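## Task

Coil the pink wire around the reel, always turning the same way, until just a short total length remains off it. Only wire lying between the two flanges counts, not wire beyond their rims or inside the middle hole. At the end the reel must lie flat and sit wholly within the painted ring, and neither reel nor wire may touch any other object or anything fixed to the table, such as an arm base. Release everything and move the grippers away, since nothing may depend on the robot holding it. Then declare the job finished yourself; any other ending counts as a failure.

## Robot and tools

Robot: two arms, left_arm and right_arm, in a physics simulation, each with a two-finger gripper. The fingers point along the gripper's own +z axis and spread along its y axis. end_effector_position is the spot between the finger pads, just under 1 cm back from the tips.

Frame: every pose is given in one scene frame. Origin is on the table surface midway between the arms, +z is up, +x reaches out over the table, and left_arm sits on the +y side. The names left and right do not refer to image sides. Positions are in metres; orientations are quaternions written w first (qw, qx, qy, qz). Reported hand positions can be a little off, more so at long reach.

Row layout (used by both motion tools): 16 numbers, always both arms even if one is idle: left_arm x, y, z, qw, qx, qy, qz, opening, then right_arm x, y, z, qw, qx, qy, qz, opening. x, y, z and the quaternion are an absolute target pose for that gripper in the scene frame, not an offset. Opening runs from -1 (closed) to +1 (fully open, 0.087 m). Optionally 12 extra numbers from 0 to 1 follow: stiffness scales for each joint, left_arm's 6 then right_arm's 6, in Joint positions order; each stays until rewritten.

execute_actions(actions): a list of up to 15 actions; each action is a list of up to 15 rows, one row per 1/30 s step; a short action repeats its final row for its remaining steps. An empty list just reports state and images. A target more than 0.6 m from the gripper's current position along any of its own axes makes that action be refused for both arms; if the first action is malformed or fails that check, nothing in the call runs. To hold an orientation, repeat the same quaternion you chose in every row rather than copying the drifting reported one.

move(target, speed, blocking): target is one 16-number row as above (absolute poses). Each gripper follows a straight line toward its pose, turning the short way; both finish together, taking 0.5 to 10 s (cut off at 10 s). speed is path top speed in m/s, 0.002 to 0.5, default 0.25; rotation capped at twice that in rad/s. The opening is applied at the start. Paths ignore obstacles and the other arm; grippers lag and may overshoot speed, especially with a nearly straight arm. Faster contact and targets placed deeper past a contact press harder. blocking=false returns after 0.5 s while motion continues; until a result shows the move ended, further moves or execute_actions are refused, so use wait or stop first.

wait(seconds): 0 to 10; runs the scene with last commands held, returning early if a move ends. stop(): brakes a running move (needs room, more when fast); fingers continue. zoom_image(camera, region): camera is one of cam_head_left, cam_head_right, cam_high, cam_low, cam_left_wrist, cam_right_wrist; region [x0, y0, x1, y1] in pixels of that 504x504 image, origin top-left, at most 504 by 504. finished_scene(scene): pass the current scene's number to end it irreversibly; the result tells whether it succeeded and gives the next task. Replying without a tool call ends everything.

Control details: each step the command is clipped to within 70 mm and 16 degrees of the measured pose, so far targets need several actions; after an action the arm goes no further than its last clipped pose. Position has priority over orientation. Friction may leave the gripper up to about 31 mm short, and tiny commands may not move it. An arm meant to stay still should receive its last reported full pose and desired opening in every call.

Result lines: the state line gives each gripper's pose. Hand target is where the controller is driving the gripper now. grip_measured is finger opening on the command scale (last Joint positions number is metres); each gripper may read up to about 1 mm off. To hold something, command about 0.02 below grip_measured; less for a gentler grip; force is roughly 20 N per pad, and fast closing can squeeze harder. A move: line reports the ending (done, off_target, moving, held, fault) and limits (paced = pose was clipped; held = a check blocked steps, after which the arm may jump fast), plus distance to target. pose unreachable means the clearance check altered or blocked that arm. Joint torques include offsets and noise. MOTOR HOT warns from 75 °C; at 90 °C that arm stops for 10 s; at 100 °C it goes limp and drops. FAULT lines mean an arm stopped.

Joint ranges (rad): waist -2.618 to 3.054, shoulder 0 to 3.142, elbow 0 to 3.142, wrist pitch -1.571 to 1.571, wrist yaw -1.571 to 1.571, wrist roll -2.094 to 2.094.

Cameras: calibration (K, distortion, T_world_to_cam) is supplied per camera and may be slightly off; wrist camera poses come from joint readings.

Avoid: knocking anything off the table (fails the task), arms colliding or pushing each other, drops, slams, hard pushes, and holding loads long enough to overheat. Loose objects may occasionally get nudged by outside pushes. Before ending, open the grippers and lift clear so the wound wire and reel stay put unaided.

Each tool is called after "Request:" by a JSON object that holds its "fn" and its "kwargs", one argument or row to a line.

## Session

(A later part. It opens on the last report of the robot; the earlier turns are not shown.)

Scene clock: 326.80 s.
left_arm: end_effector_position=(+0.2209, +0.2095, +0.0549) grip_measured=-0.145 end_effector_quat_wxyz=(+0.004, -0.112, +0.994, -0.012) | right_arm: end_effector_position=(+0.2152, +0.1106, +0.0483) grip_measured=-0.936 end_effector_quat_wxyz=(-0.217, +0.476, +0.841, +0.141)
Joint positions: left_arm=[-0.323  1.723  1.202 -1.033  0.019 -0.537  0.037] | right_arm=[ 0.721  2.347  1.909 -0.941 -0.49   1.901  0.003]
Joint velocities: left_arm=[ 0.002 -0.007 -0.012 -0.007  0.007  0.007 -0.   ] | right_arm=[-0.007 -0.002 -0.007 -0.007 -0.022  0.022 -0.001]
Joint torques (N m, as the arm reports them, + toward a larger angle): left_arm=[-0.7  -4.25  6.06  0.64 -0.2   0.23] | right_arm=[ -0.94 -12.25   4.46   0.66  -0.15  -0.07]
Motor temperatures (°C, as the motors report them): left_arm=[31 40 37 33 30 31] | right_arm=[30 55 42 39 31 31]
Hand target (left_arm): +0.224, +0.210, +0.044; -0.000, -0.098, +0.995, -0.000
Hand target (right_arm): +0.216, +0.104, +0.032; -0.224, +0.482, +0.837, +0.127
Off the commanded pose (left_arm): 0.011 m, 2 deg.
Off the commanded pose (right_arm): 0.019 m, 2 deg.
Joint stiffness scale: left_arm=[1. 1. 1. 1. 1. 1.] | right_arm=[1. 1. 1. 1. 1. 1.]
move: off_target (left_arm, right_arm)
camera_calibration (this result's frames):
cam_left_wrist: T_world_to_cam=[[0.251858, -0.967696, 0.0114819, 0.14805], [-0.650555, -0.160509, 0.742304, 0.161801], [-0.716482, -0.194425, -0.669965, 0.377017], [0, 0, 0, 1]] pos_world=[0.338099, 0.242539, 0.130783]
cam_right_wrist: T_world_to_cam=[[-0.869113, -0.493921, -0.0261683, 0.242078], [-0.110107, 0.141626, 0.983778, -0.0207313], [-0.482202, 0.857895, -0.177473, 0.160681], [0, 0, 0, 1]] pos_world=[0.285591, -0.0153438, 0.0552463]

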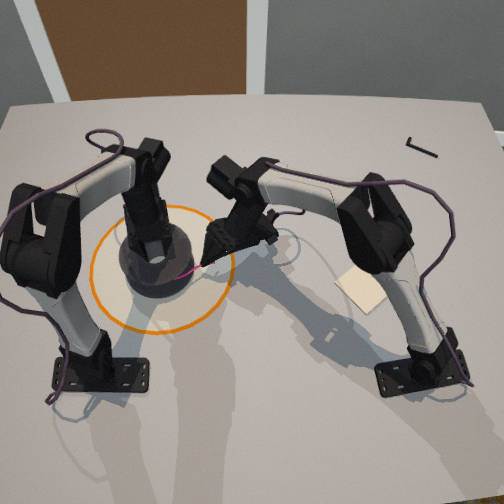

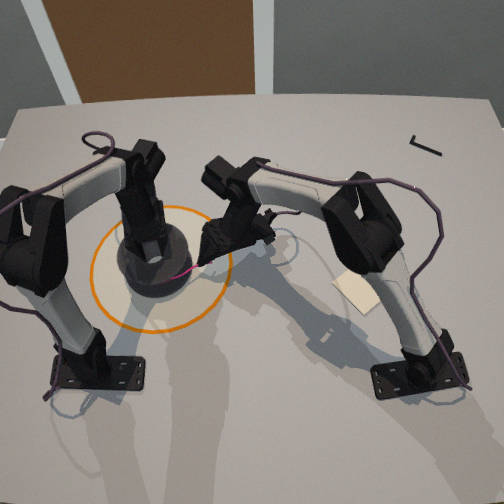

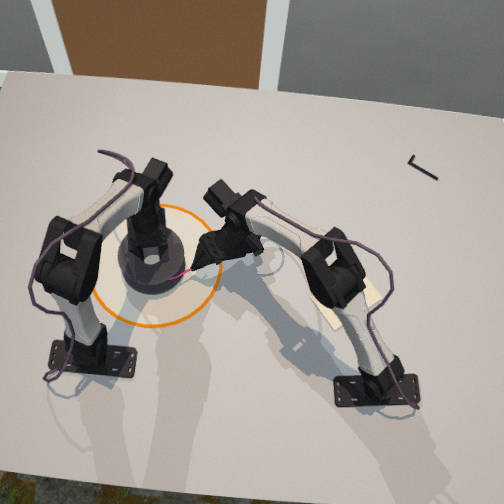

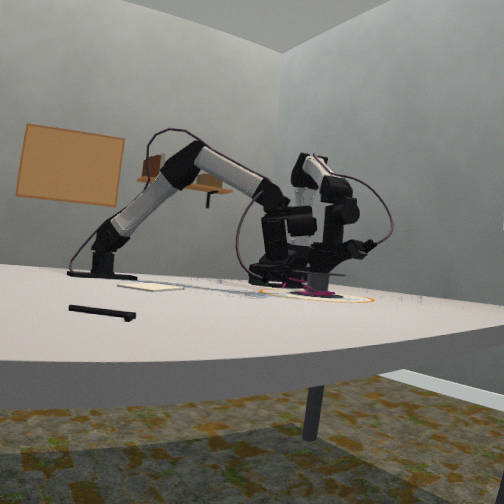

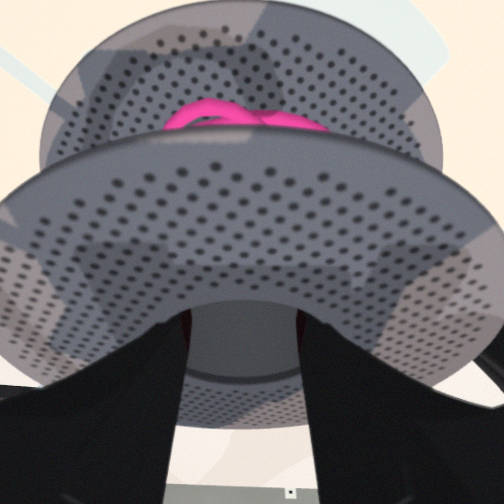

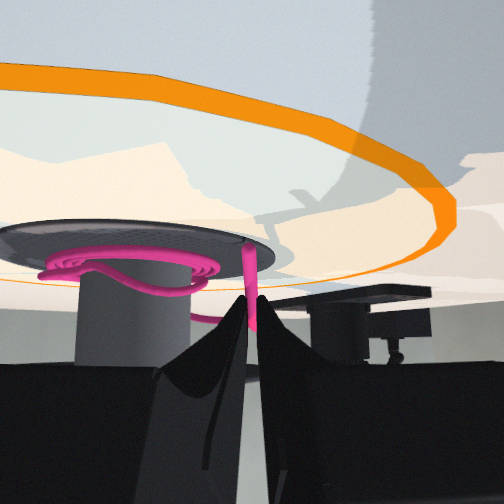

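Request:
{"fn": "move", "kwargs": {
  "target": [0.225,0.21,0.045,0,-0.259,-0.966,0,0.3,0.205,0.13,0.012,-0.224,0.483,0.837,0.129,-1],
  "speed": 0.2
}}

Scene clock: 333.57 s.
left_arm: end_effector_position=(+0.2190, +0.2111, +0.0548) grip_measured=-0.144 end_effector_quat_wxyz=(+0.004, +0.246, +0.969, -0.008) | right_arm: end_effector_position=(+0.2108, +0.1258, +0.0232) grip_measured=-0.936 end_effector_quat_wxyz=(-0.221, +0.484, +0.835, +0.137)
Joint positions: left_arm=[-0.415  1.744  1.228 -1.044  0.014  0.092  0.037] | right_arm=[ 0.749  2.406  1.909 -0.871 -0.489  1.954  0.003]
Joint velocities: left_arm=[-0.037 -0.002 -0.012  0.022  0.022  0.007  0.   ] | right_arm=[-0.002  0.002 -0.007  0.007  0.022  0.007  0.001]
Joint torques (N m, as the arm reports them, + toward a larger angle): left_arm=[-0.7  -4.5   6.17  0.67 -0.11  0.27] | right_arm=[  0.74 -12.09   6.51   0.68  -0.11   0.05]
Motor temperatures (°C, as the motors report them): left_arm=[31 40 37 33 30 31] | right_arm=[30 56 42 39 31 31]
Hand target (left_arm): +0.224, +0.210, +0.045; +0.000, +0.259, +0.966, -0.000
Hand target (right_arm): +0.205, +0.130, +0.012; -0.224, +0.483, +0.837, +0.129
Off the commanded pose (left_arm): 0.012 m, 2 deg.
Off the commanded pose (right_arm): 0.013 m, 1 deg.
Joint stiffness scale: left_arm=[1. 1. 1. 1. 1. 1.] | right_arm=[1. 1. 1. 1. 1. 1.]
move: off_target (left_arm, right_arm)
camera_calibration (this result's frames):
cam_left_wrist: T_world_to_cam=[[-0.449177, -0.893443, 0.000646244, 0.288565], [-0.603286, 0.303835, 0.737381, 0.0527906], [-0.659004, 0.330825, -0.675477, 0.252689], [0, 0, 0, 1]] pos_world=[0.327988, 0.15818, 0.131573]
cam_right_wrist: T_world_to_cam=[[-0.87789, -0.478753, -0.0102217, 0.244692], [-0.0920922, 0.147845, 0.984714, -0.00336761], [-0.469924, 0.865411, -0.173881, 0.137372], [0, 0, 0, 1]] pos_world=[0.279057, -0.00123816, 0.0297037]

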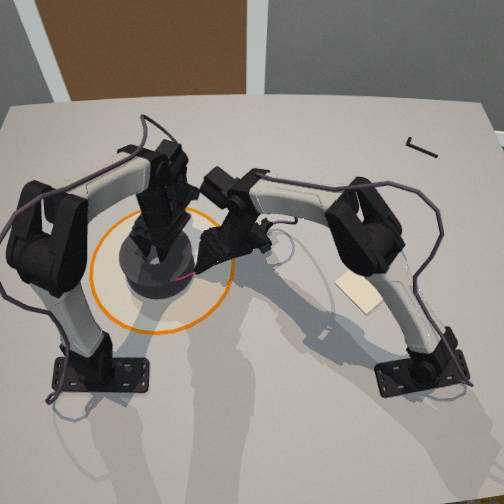

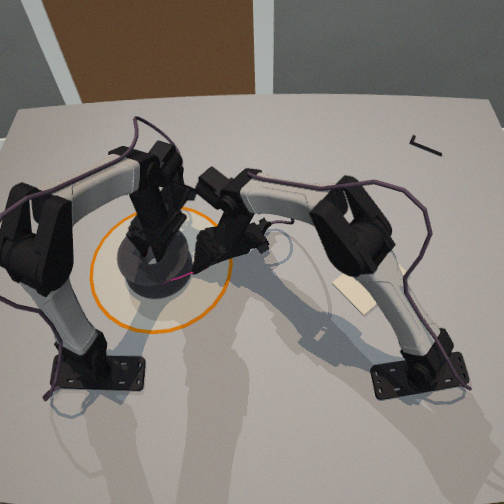

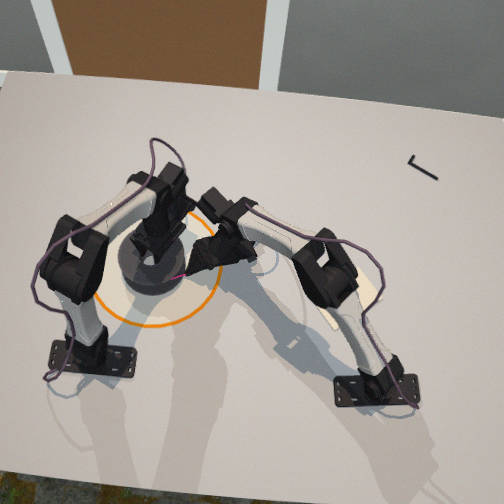

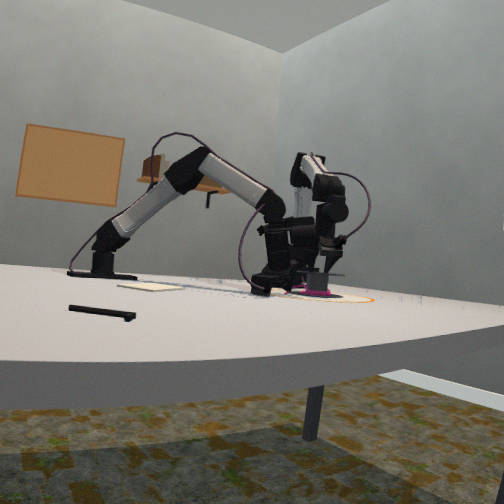

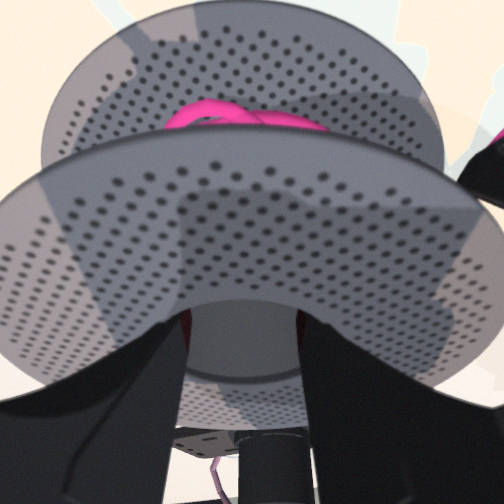

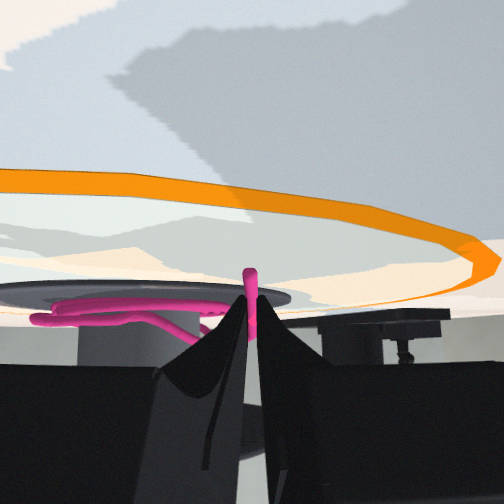

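Request:
{"fn": "execute_actions", "kwargs": {
  "actions": [
    [[0.222,0.212,0.05,0,-0.259,-0.966,0,-1,0.205,0.13,0.012,-0.224,0.483,0.837,0.129,-1]],
    [[0.222,0.212,0.09,0,-0.259,-0.966,0,-1,0.205,0.13,0.012,-0.224,0.483,0.837,0.129,-1]],
    [[0.222,0.212,0.09,0,0.362,-0.932,0,-1,0.205,0.13,0.012,-0.224,0.483,0.837,0.129,-1]],
    [[0.222,0.212,0.08,0,0.362,-0.932,0,-1,0.205,0.13,0.012,-0.224,0.483,0.837,0.129,-1]],
    [[0.222,0.21,0.045,0,0.362,-0.932,0,-1,0.205,0.13,0.012,-0.224,0.483,0.837,0.129,-1]],
    [[0.222,0.21,0.045,0,0.362,-0.932,0,0.3,0.205,0.13,0.012,-0.224,0.483,0.837,0.129,-0.87]],
    [[0.222,0.21,0.045,0,0.362,-0.932,0,0.3,0.205,0.13,0.012,-0.224,0.483,0.837,0.129,-0.87]]
  ]
}}

Request:
{"fn": "move", "kwargs": {
  "target": [0.225,0.21,0.045,0,-0.259,-0.966,0,0.3,0.205,0.13,0.012,-0.224,0.483,0.837,0.129,-0.87],
  "speed": 0.25
}}

Scene clock: 345.73 s.
left_arm: end_effector_position=(+0.2223, +0.2093, +0.0531) grip_measured=-0.186 end_effector_quat_wxyz=(-0.001, -0.364, +0.932, -0.008) | right_arm: end_effector_position=(+0.2109, +0.1259, +0.0233) grip_measured=-0.870 end_effector_quat_wxyz=(-0.221, +0.485, +0.835, +0.137)
Joint positions: left_arm=[-0.273  1.684  1.147 -1.027  0.015 -1.007  0.036] | right_arm=[ 0.749  2.406  1.909 -0.871 -0.489  1.954  0.006]
Joint velocities: left_arm=[-0.007  0.012 -0.002 -0.051  0.051  0.037  0.   ] | right_arm=[ 0.012  0.002  0.012 -0.051  0.037  0.007 -0.   ]
Joint torques (N m, as the arm reports them, + toward a larger angle): left_arm=[-0.58 -5.88  4.66  0.61 -0.19  0.07] | right_arm=[  0.7  -12.25   6.14   0.68  -0.13   0.06]
Motor temperatures (°C, as the motors report them): left_arm=[31 40 38 33 30 31] | right_arm=[30 56 42 39 31 31]
Hand target (left_arm): +0.222, +0.210, +0.045; -0.000, -0.362, +0.932, -0.000
Hand target (right_arm): +0.205, +0.130, +0.012; -0.224, +0.483, +0.837, +0.129
Off the commanded pose (left_arm): 0.008 m, 1 deg.
Off the commanded pose (right_arm): 0.013 m, 1 deg.
Joint stiffness scale: left_arm=[1. 1. 1. 1. 1. 1.] | right_arm=[1. 1. 1. 1. 1. 1.]
camera_calibration (this result's frames):
cam_left_wrist: T_world_to_cam=[[0.699708, -0.714428, 0.000764287, -0.00444844], [-0.472158, -0.461626, 0.750978, 0.186978], [-0.536167, -0.525827, -0.660326, 0.4056], [0, 0, 0, 1]] pos_world=[0.308865, 0.296411, 0.127415]
cam_right_wrist: T_world_to_cam=[[-0.878047, -0.478462, -0.010388, 0.244781], [-0.0921244, 0.147682, 0.984735, -0.00336646], [-0.469624, 0.865601, -0.17375, 0.137259], [0, 0, 0, 1]] pos_world=[0.279079, -0.00119576, 0.0297065]

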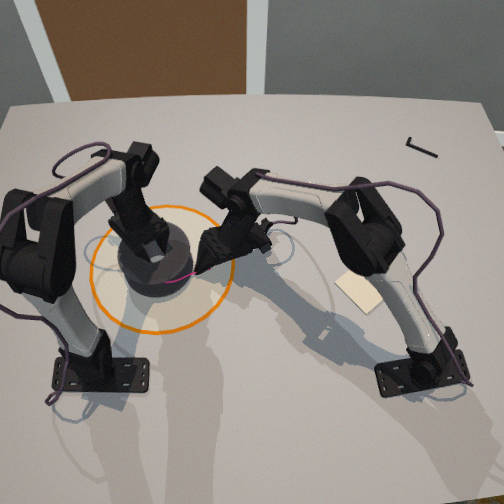

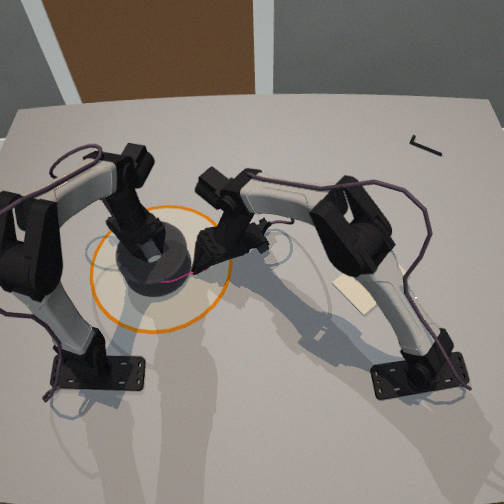

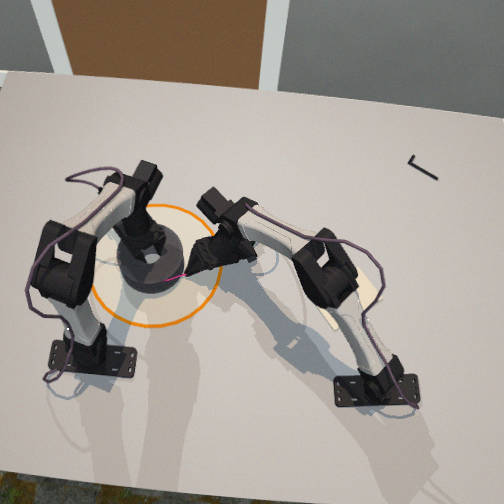

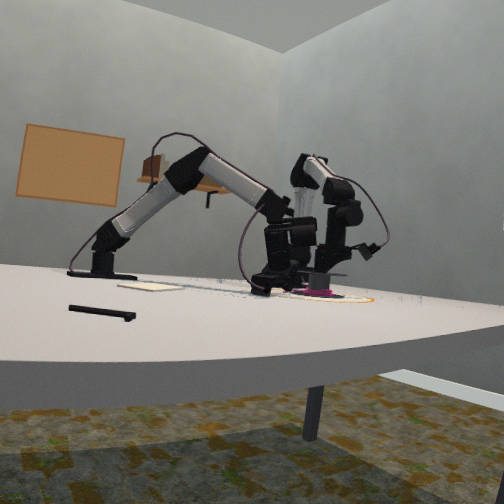

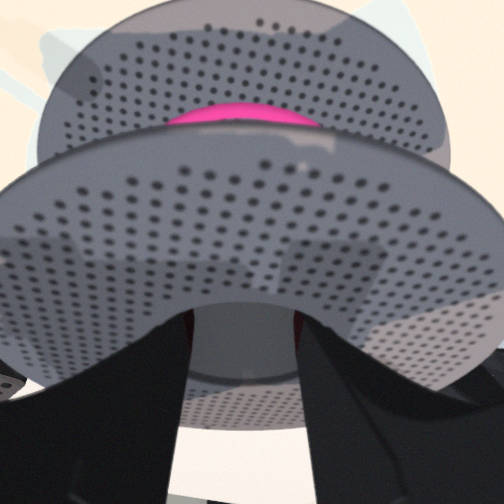

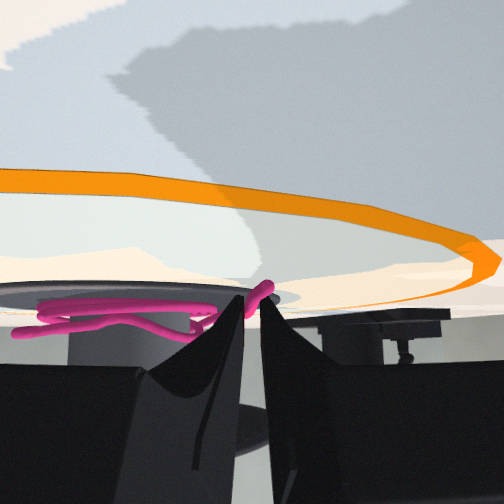

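Scene clock: 348.83 s.
left_arm: end_effector_position=(+0.2192, +0.2125, +0.0529) grip_measured=-0.186 end_effector_quat_wxyz=(+0.003, +0.247, +0.969, -0.004) | right_arm: end_effector_position=(+0.2109, +0.1259, +0.0233) grip_measured=-0.870 end_effector_quat_wxyz=(-0.221, +0.485, +0.835, +0.137)
Joint positions: left_arm=[-0.415  1.749  1.225 -1.04   0.008  0.094  0.036] | right_arm=[ 0.749  2.406  1.909 -0.871 -0.489  1.954  0.006]
Joint velocities: left_arm=[ 0.007 -0.002  0.002 -0.022 -0.081  0.022  0.   ] | right_arm=[-0.002  0.002 -0.002 -0.037  0.007  0.007 -0.   ]
Joint torques (N m, as the arm reports them, + toward a larger angle): left_arm=[-0.7  -4.84  6.29  0.64 -0.04  0.24] | right_arm=[  0.71 -12.19   6.09   0.72  -0.1    0.02]
Motor temperatures (°C, as the motors report them): left_arm=[31 40 38 33 30 31] | right_arm=[30 56 42 39 31 31]
Hand target (left_arm): +0.224, +0.210, +0.045; -0.000, +0.259, +0.966, -0.000
Hand target (right_arm): +0.205, +0.130, +0.012; -0.224, +0.483, +0.837, +0.129
Off the commanded pose (left_arm): 0.010 m, 2 deg.
Off the commanded pose (right_arm): 0.013 m, 1 deg.
Joint stiffness scale: left_arm=[1. 1. 1. 1. 1. 1.] | right_arm=[1. 1. 1. 1. 1. 1.]
move: off_target (right_arm)
camera_calibration (this result's frames):
cam_left_wrist: T_world_to_cam=[[-0.451513, -0.892245, -0.00597049, 0.29047], [-0.601674, 0.299517, 0.740458, 0.0543495], [-0.658881, 0.337918, -0.672076, 0.249426], [0, 0, 0, 1]] pos_world=[0.328193, 0.158606, 0.129124]
cam_right_wrist: T_world_to_cam=[[-0.878047, -0.478462, -0.010388, 0.244781], [-0.0921244, 0.147682, 0.984735, -0.00336646], [-0.469624, 0.865601, -0.17375, 0.137259], [0, 0, 0, 1]] pos_world=[0.279079, -0.00119576, 0.0297065]

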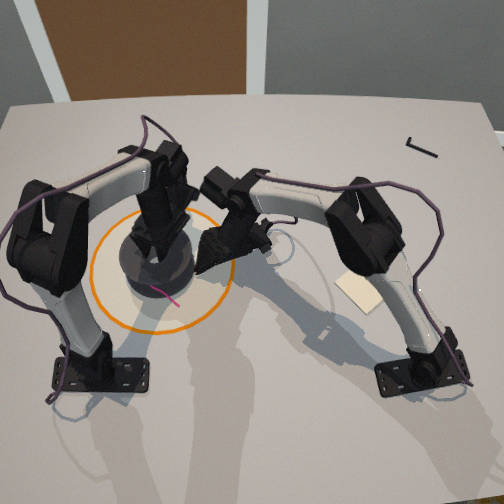

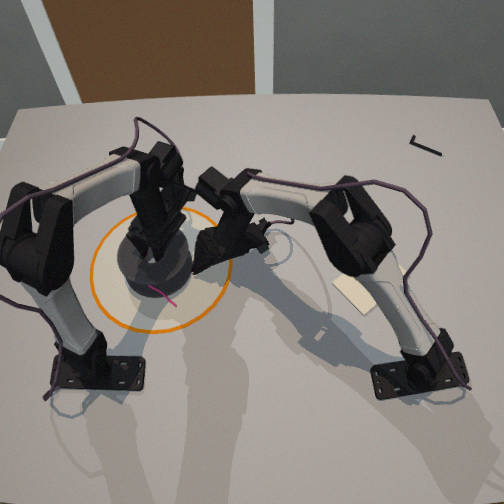

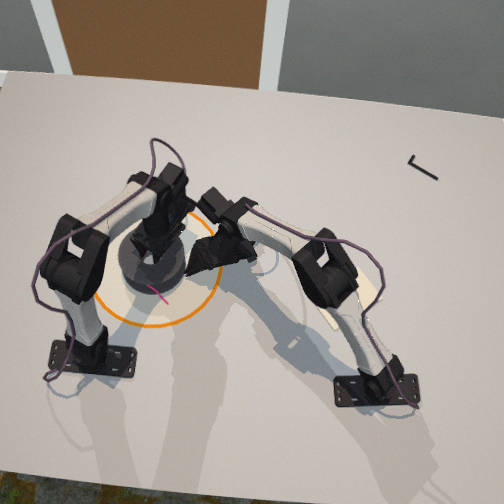

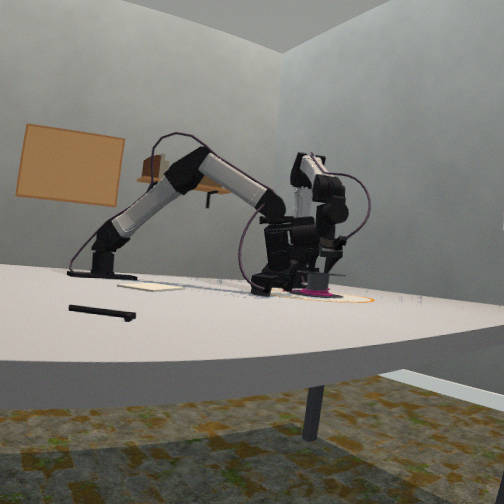

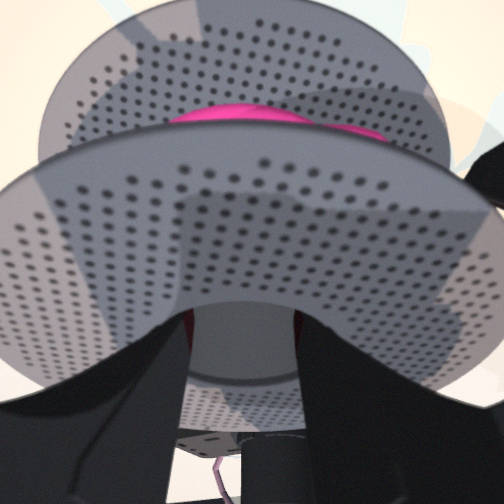

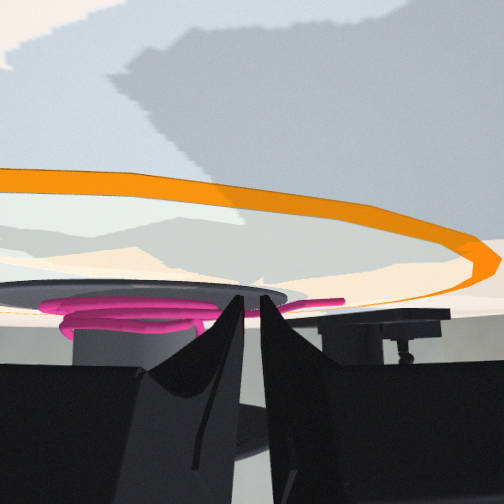

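Request:
{"fn": "execute_actions", "kwargs": {
  "actions": [
    [[0.225,0.21,0.045,0,-0.259,-0.966,0,-1,0.21,0.08,0.04,-0.224,0.483,0.837,0.129,-0.87]],
    [[0.225,0.21,0.1,0,-0.259,-0.966,0,-1,0.23,0.0,0.1,-0.224,0.483,0.837,0.129,-0.87]],
    [[0.225,0.21,0.16,0,-0.259,-0.966,0,-1,0.25,-0.1,0.15,-0.224,0.483,0.837,0.129,-0.87]],
    [[0.25,0.3,0.2,0,-0.259,-0.966,0,-1,0.25,-0.15,0.18,-0.224,0.483,0.837,0.129,-0.87]],
    [[0.25,0.38,0.2,0,-0.259,-0.966,0,-1,0.25,-0.15,0.18,-0.224,0.483,0.837,0.129,-0.87]]
  ]
}}

Scene clock: 369.70 s.
left_arm: end_effector_position=(+0.2460, +0.3833, +0.1898) grip_measured=-1.000 end_effector_quat_wxyz=(+0.012, +0.247, +0.969, +0.013) | right_arm: end_effector_position=(+0.2503, -0.1504, +0.1730) grip_measured=-0.870 end_effector_quat_wxyz=(-0.219, +0.494, +0.830, +0.139)
Joint positions: left_arm=[ 0.132  1.738  1.762 -1.563 -0.015  0.641  0.   ] | right_arm=[ 0.122  1.948  1.781 -1.543 -0.507  1.261  0.006]
Joint velocities: left_arm=[-0.007 -0.007 -0.002 -0.022 -0.022  0.095  0.   ] | right_arm=[ 0.022 -0.002  0.017 -0.007 -0.066 -0.051 -0.001]
Joint torques (N m, as the arm reports them, + toward a larger angle): left_arm=[-0.72 -8.45  7.45  0.4   0.13  0.18] | right_arm=[ -0.08 -10.71   6.63  -0.06  -0.11  -0.12]
Motor temperatures (°C, as the motors report them): left_arm=[31 40 39 33 30 31] | right_arm=[30 57 43 38 31 31]
Hand target (left_arm): +0.249, +0.381, +0.199; +0.029, +0.259, +0.965, +0.016
Hand target (right_arm): +0.250, -0.150, +0.180; -0.213, +0.488, +0.834, +0.144
Off the commanded pose (left_arm): 0.011 m, 2 deg.
Off the commanded pose (right_arm): 0.007 m, 2 deg.
Joint stiffness scale: left_arm=[1. 1. 1. 1. 1. 1.] | right_arm=[1. 1. 1. 1. 1. 1.]
joint sent to its limit (left arm) — the command would take joint 4 (wrist pitch) past its lower limit, so that joint was sent only as far as its limit.
joint sent to its limit (right arm) — the command would take joint 4 (wrist pitch) past its lower limit, so that joint was sent only as far as its limit.
camera_calibration (this result's frames):
cam_left_wrist: T_world_to_cam=[[-0.450132, -0.891898, -0.0435925, 0.462463], [-0.621529, 0.27788, 0.732451, -0.0673312], [-0.641158, 0.356794, -0.679422, 0.291181], [0, 0, 0, 1]] pos_world=[0.353014, 0.327288, 0.267311]
cam_right_wrist: T_world_to_cam=[[-0.888009, -0.45971, -0.0103491, 0.154066], [-0.0899606, 0.151615, 0.984337, -0.106225], [-0.450941, 0.875031, -0.175991, 0.418076], [0, 0, 0, 1]] pos_world=[0.315784, -0.278899, 0.179733]

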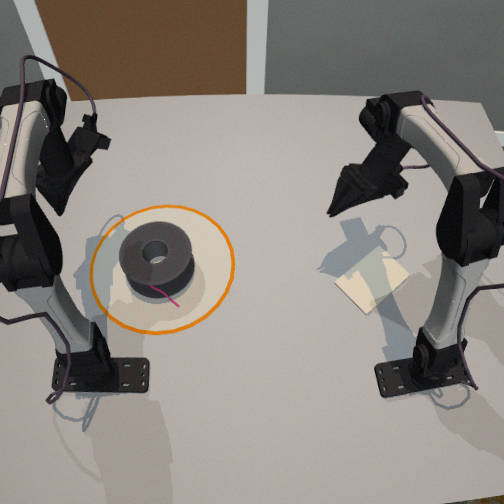

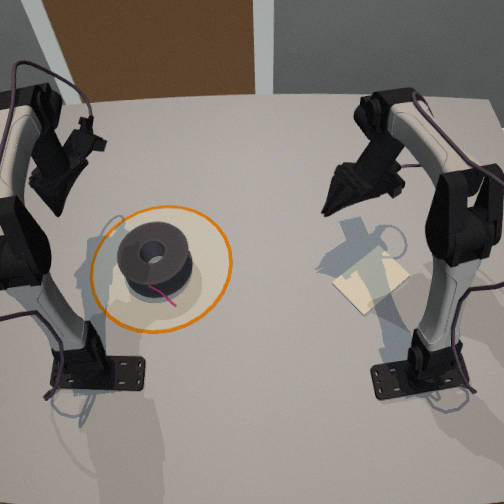

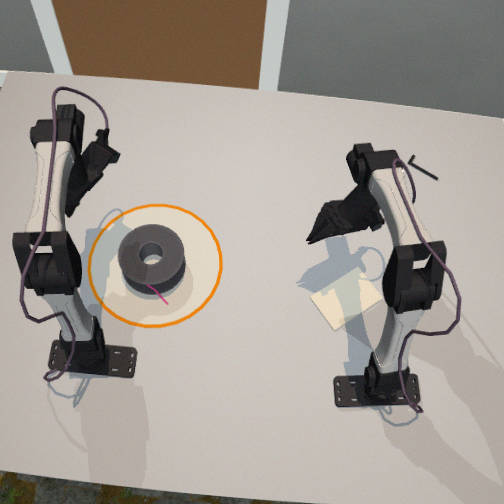

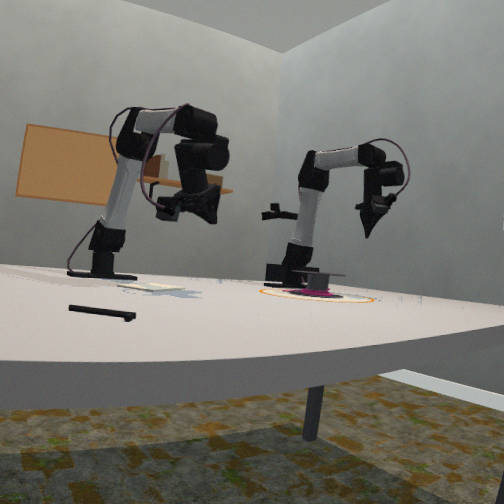

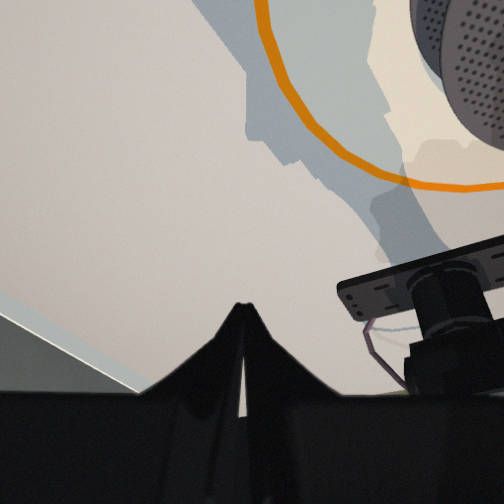

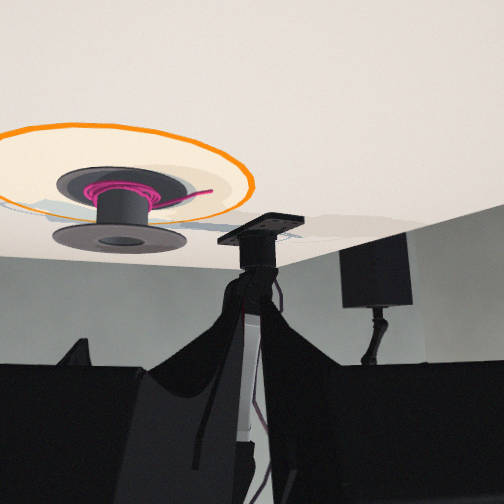

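Request:
{"fn": "finished_scene", "kwargs": {
  "scene": 1
}}

The scene is finished: the task was done.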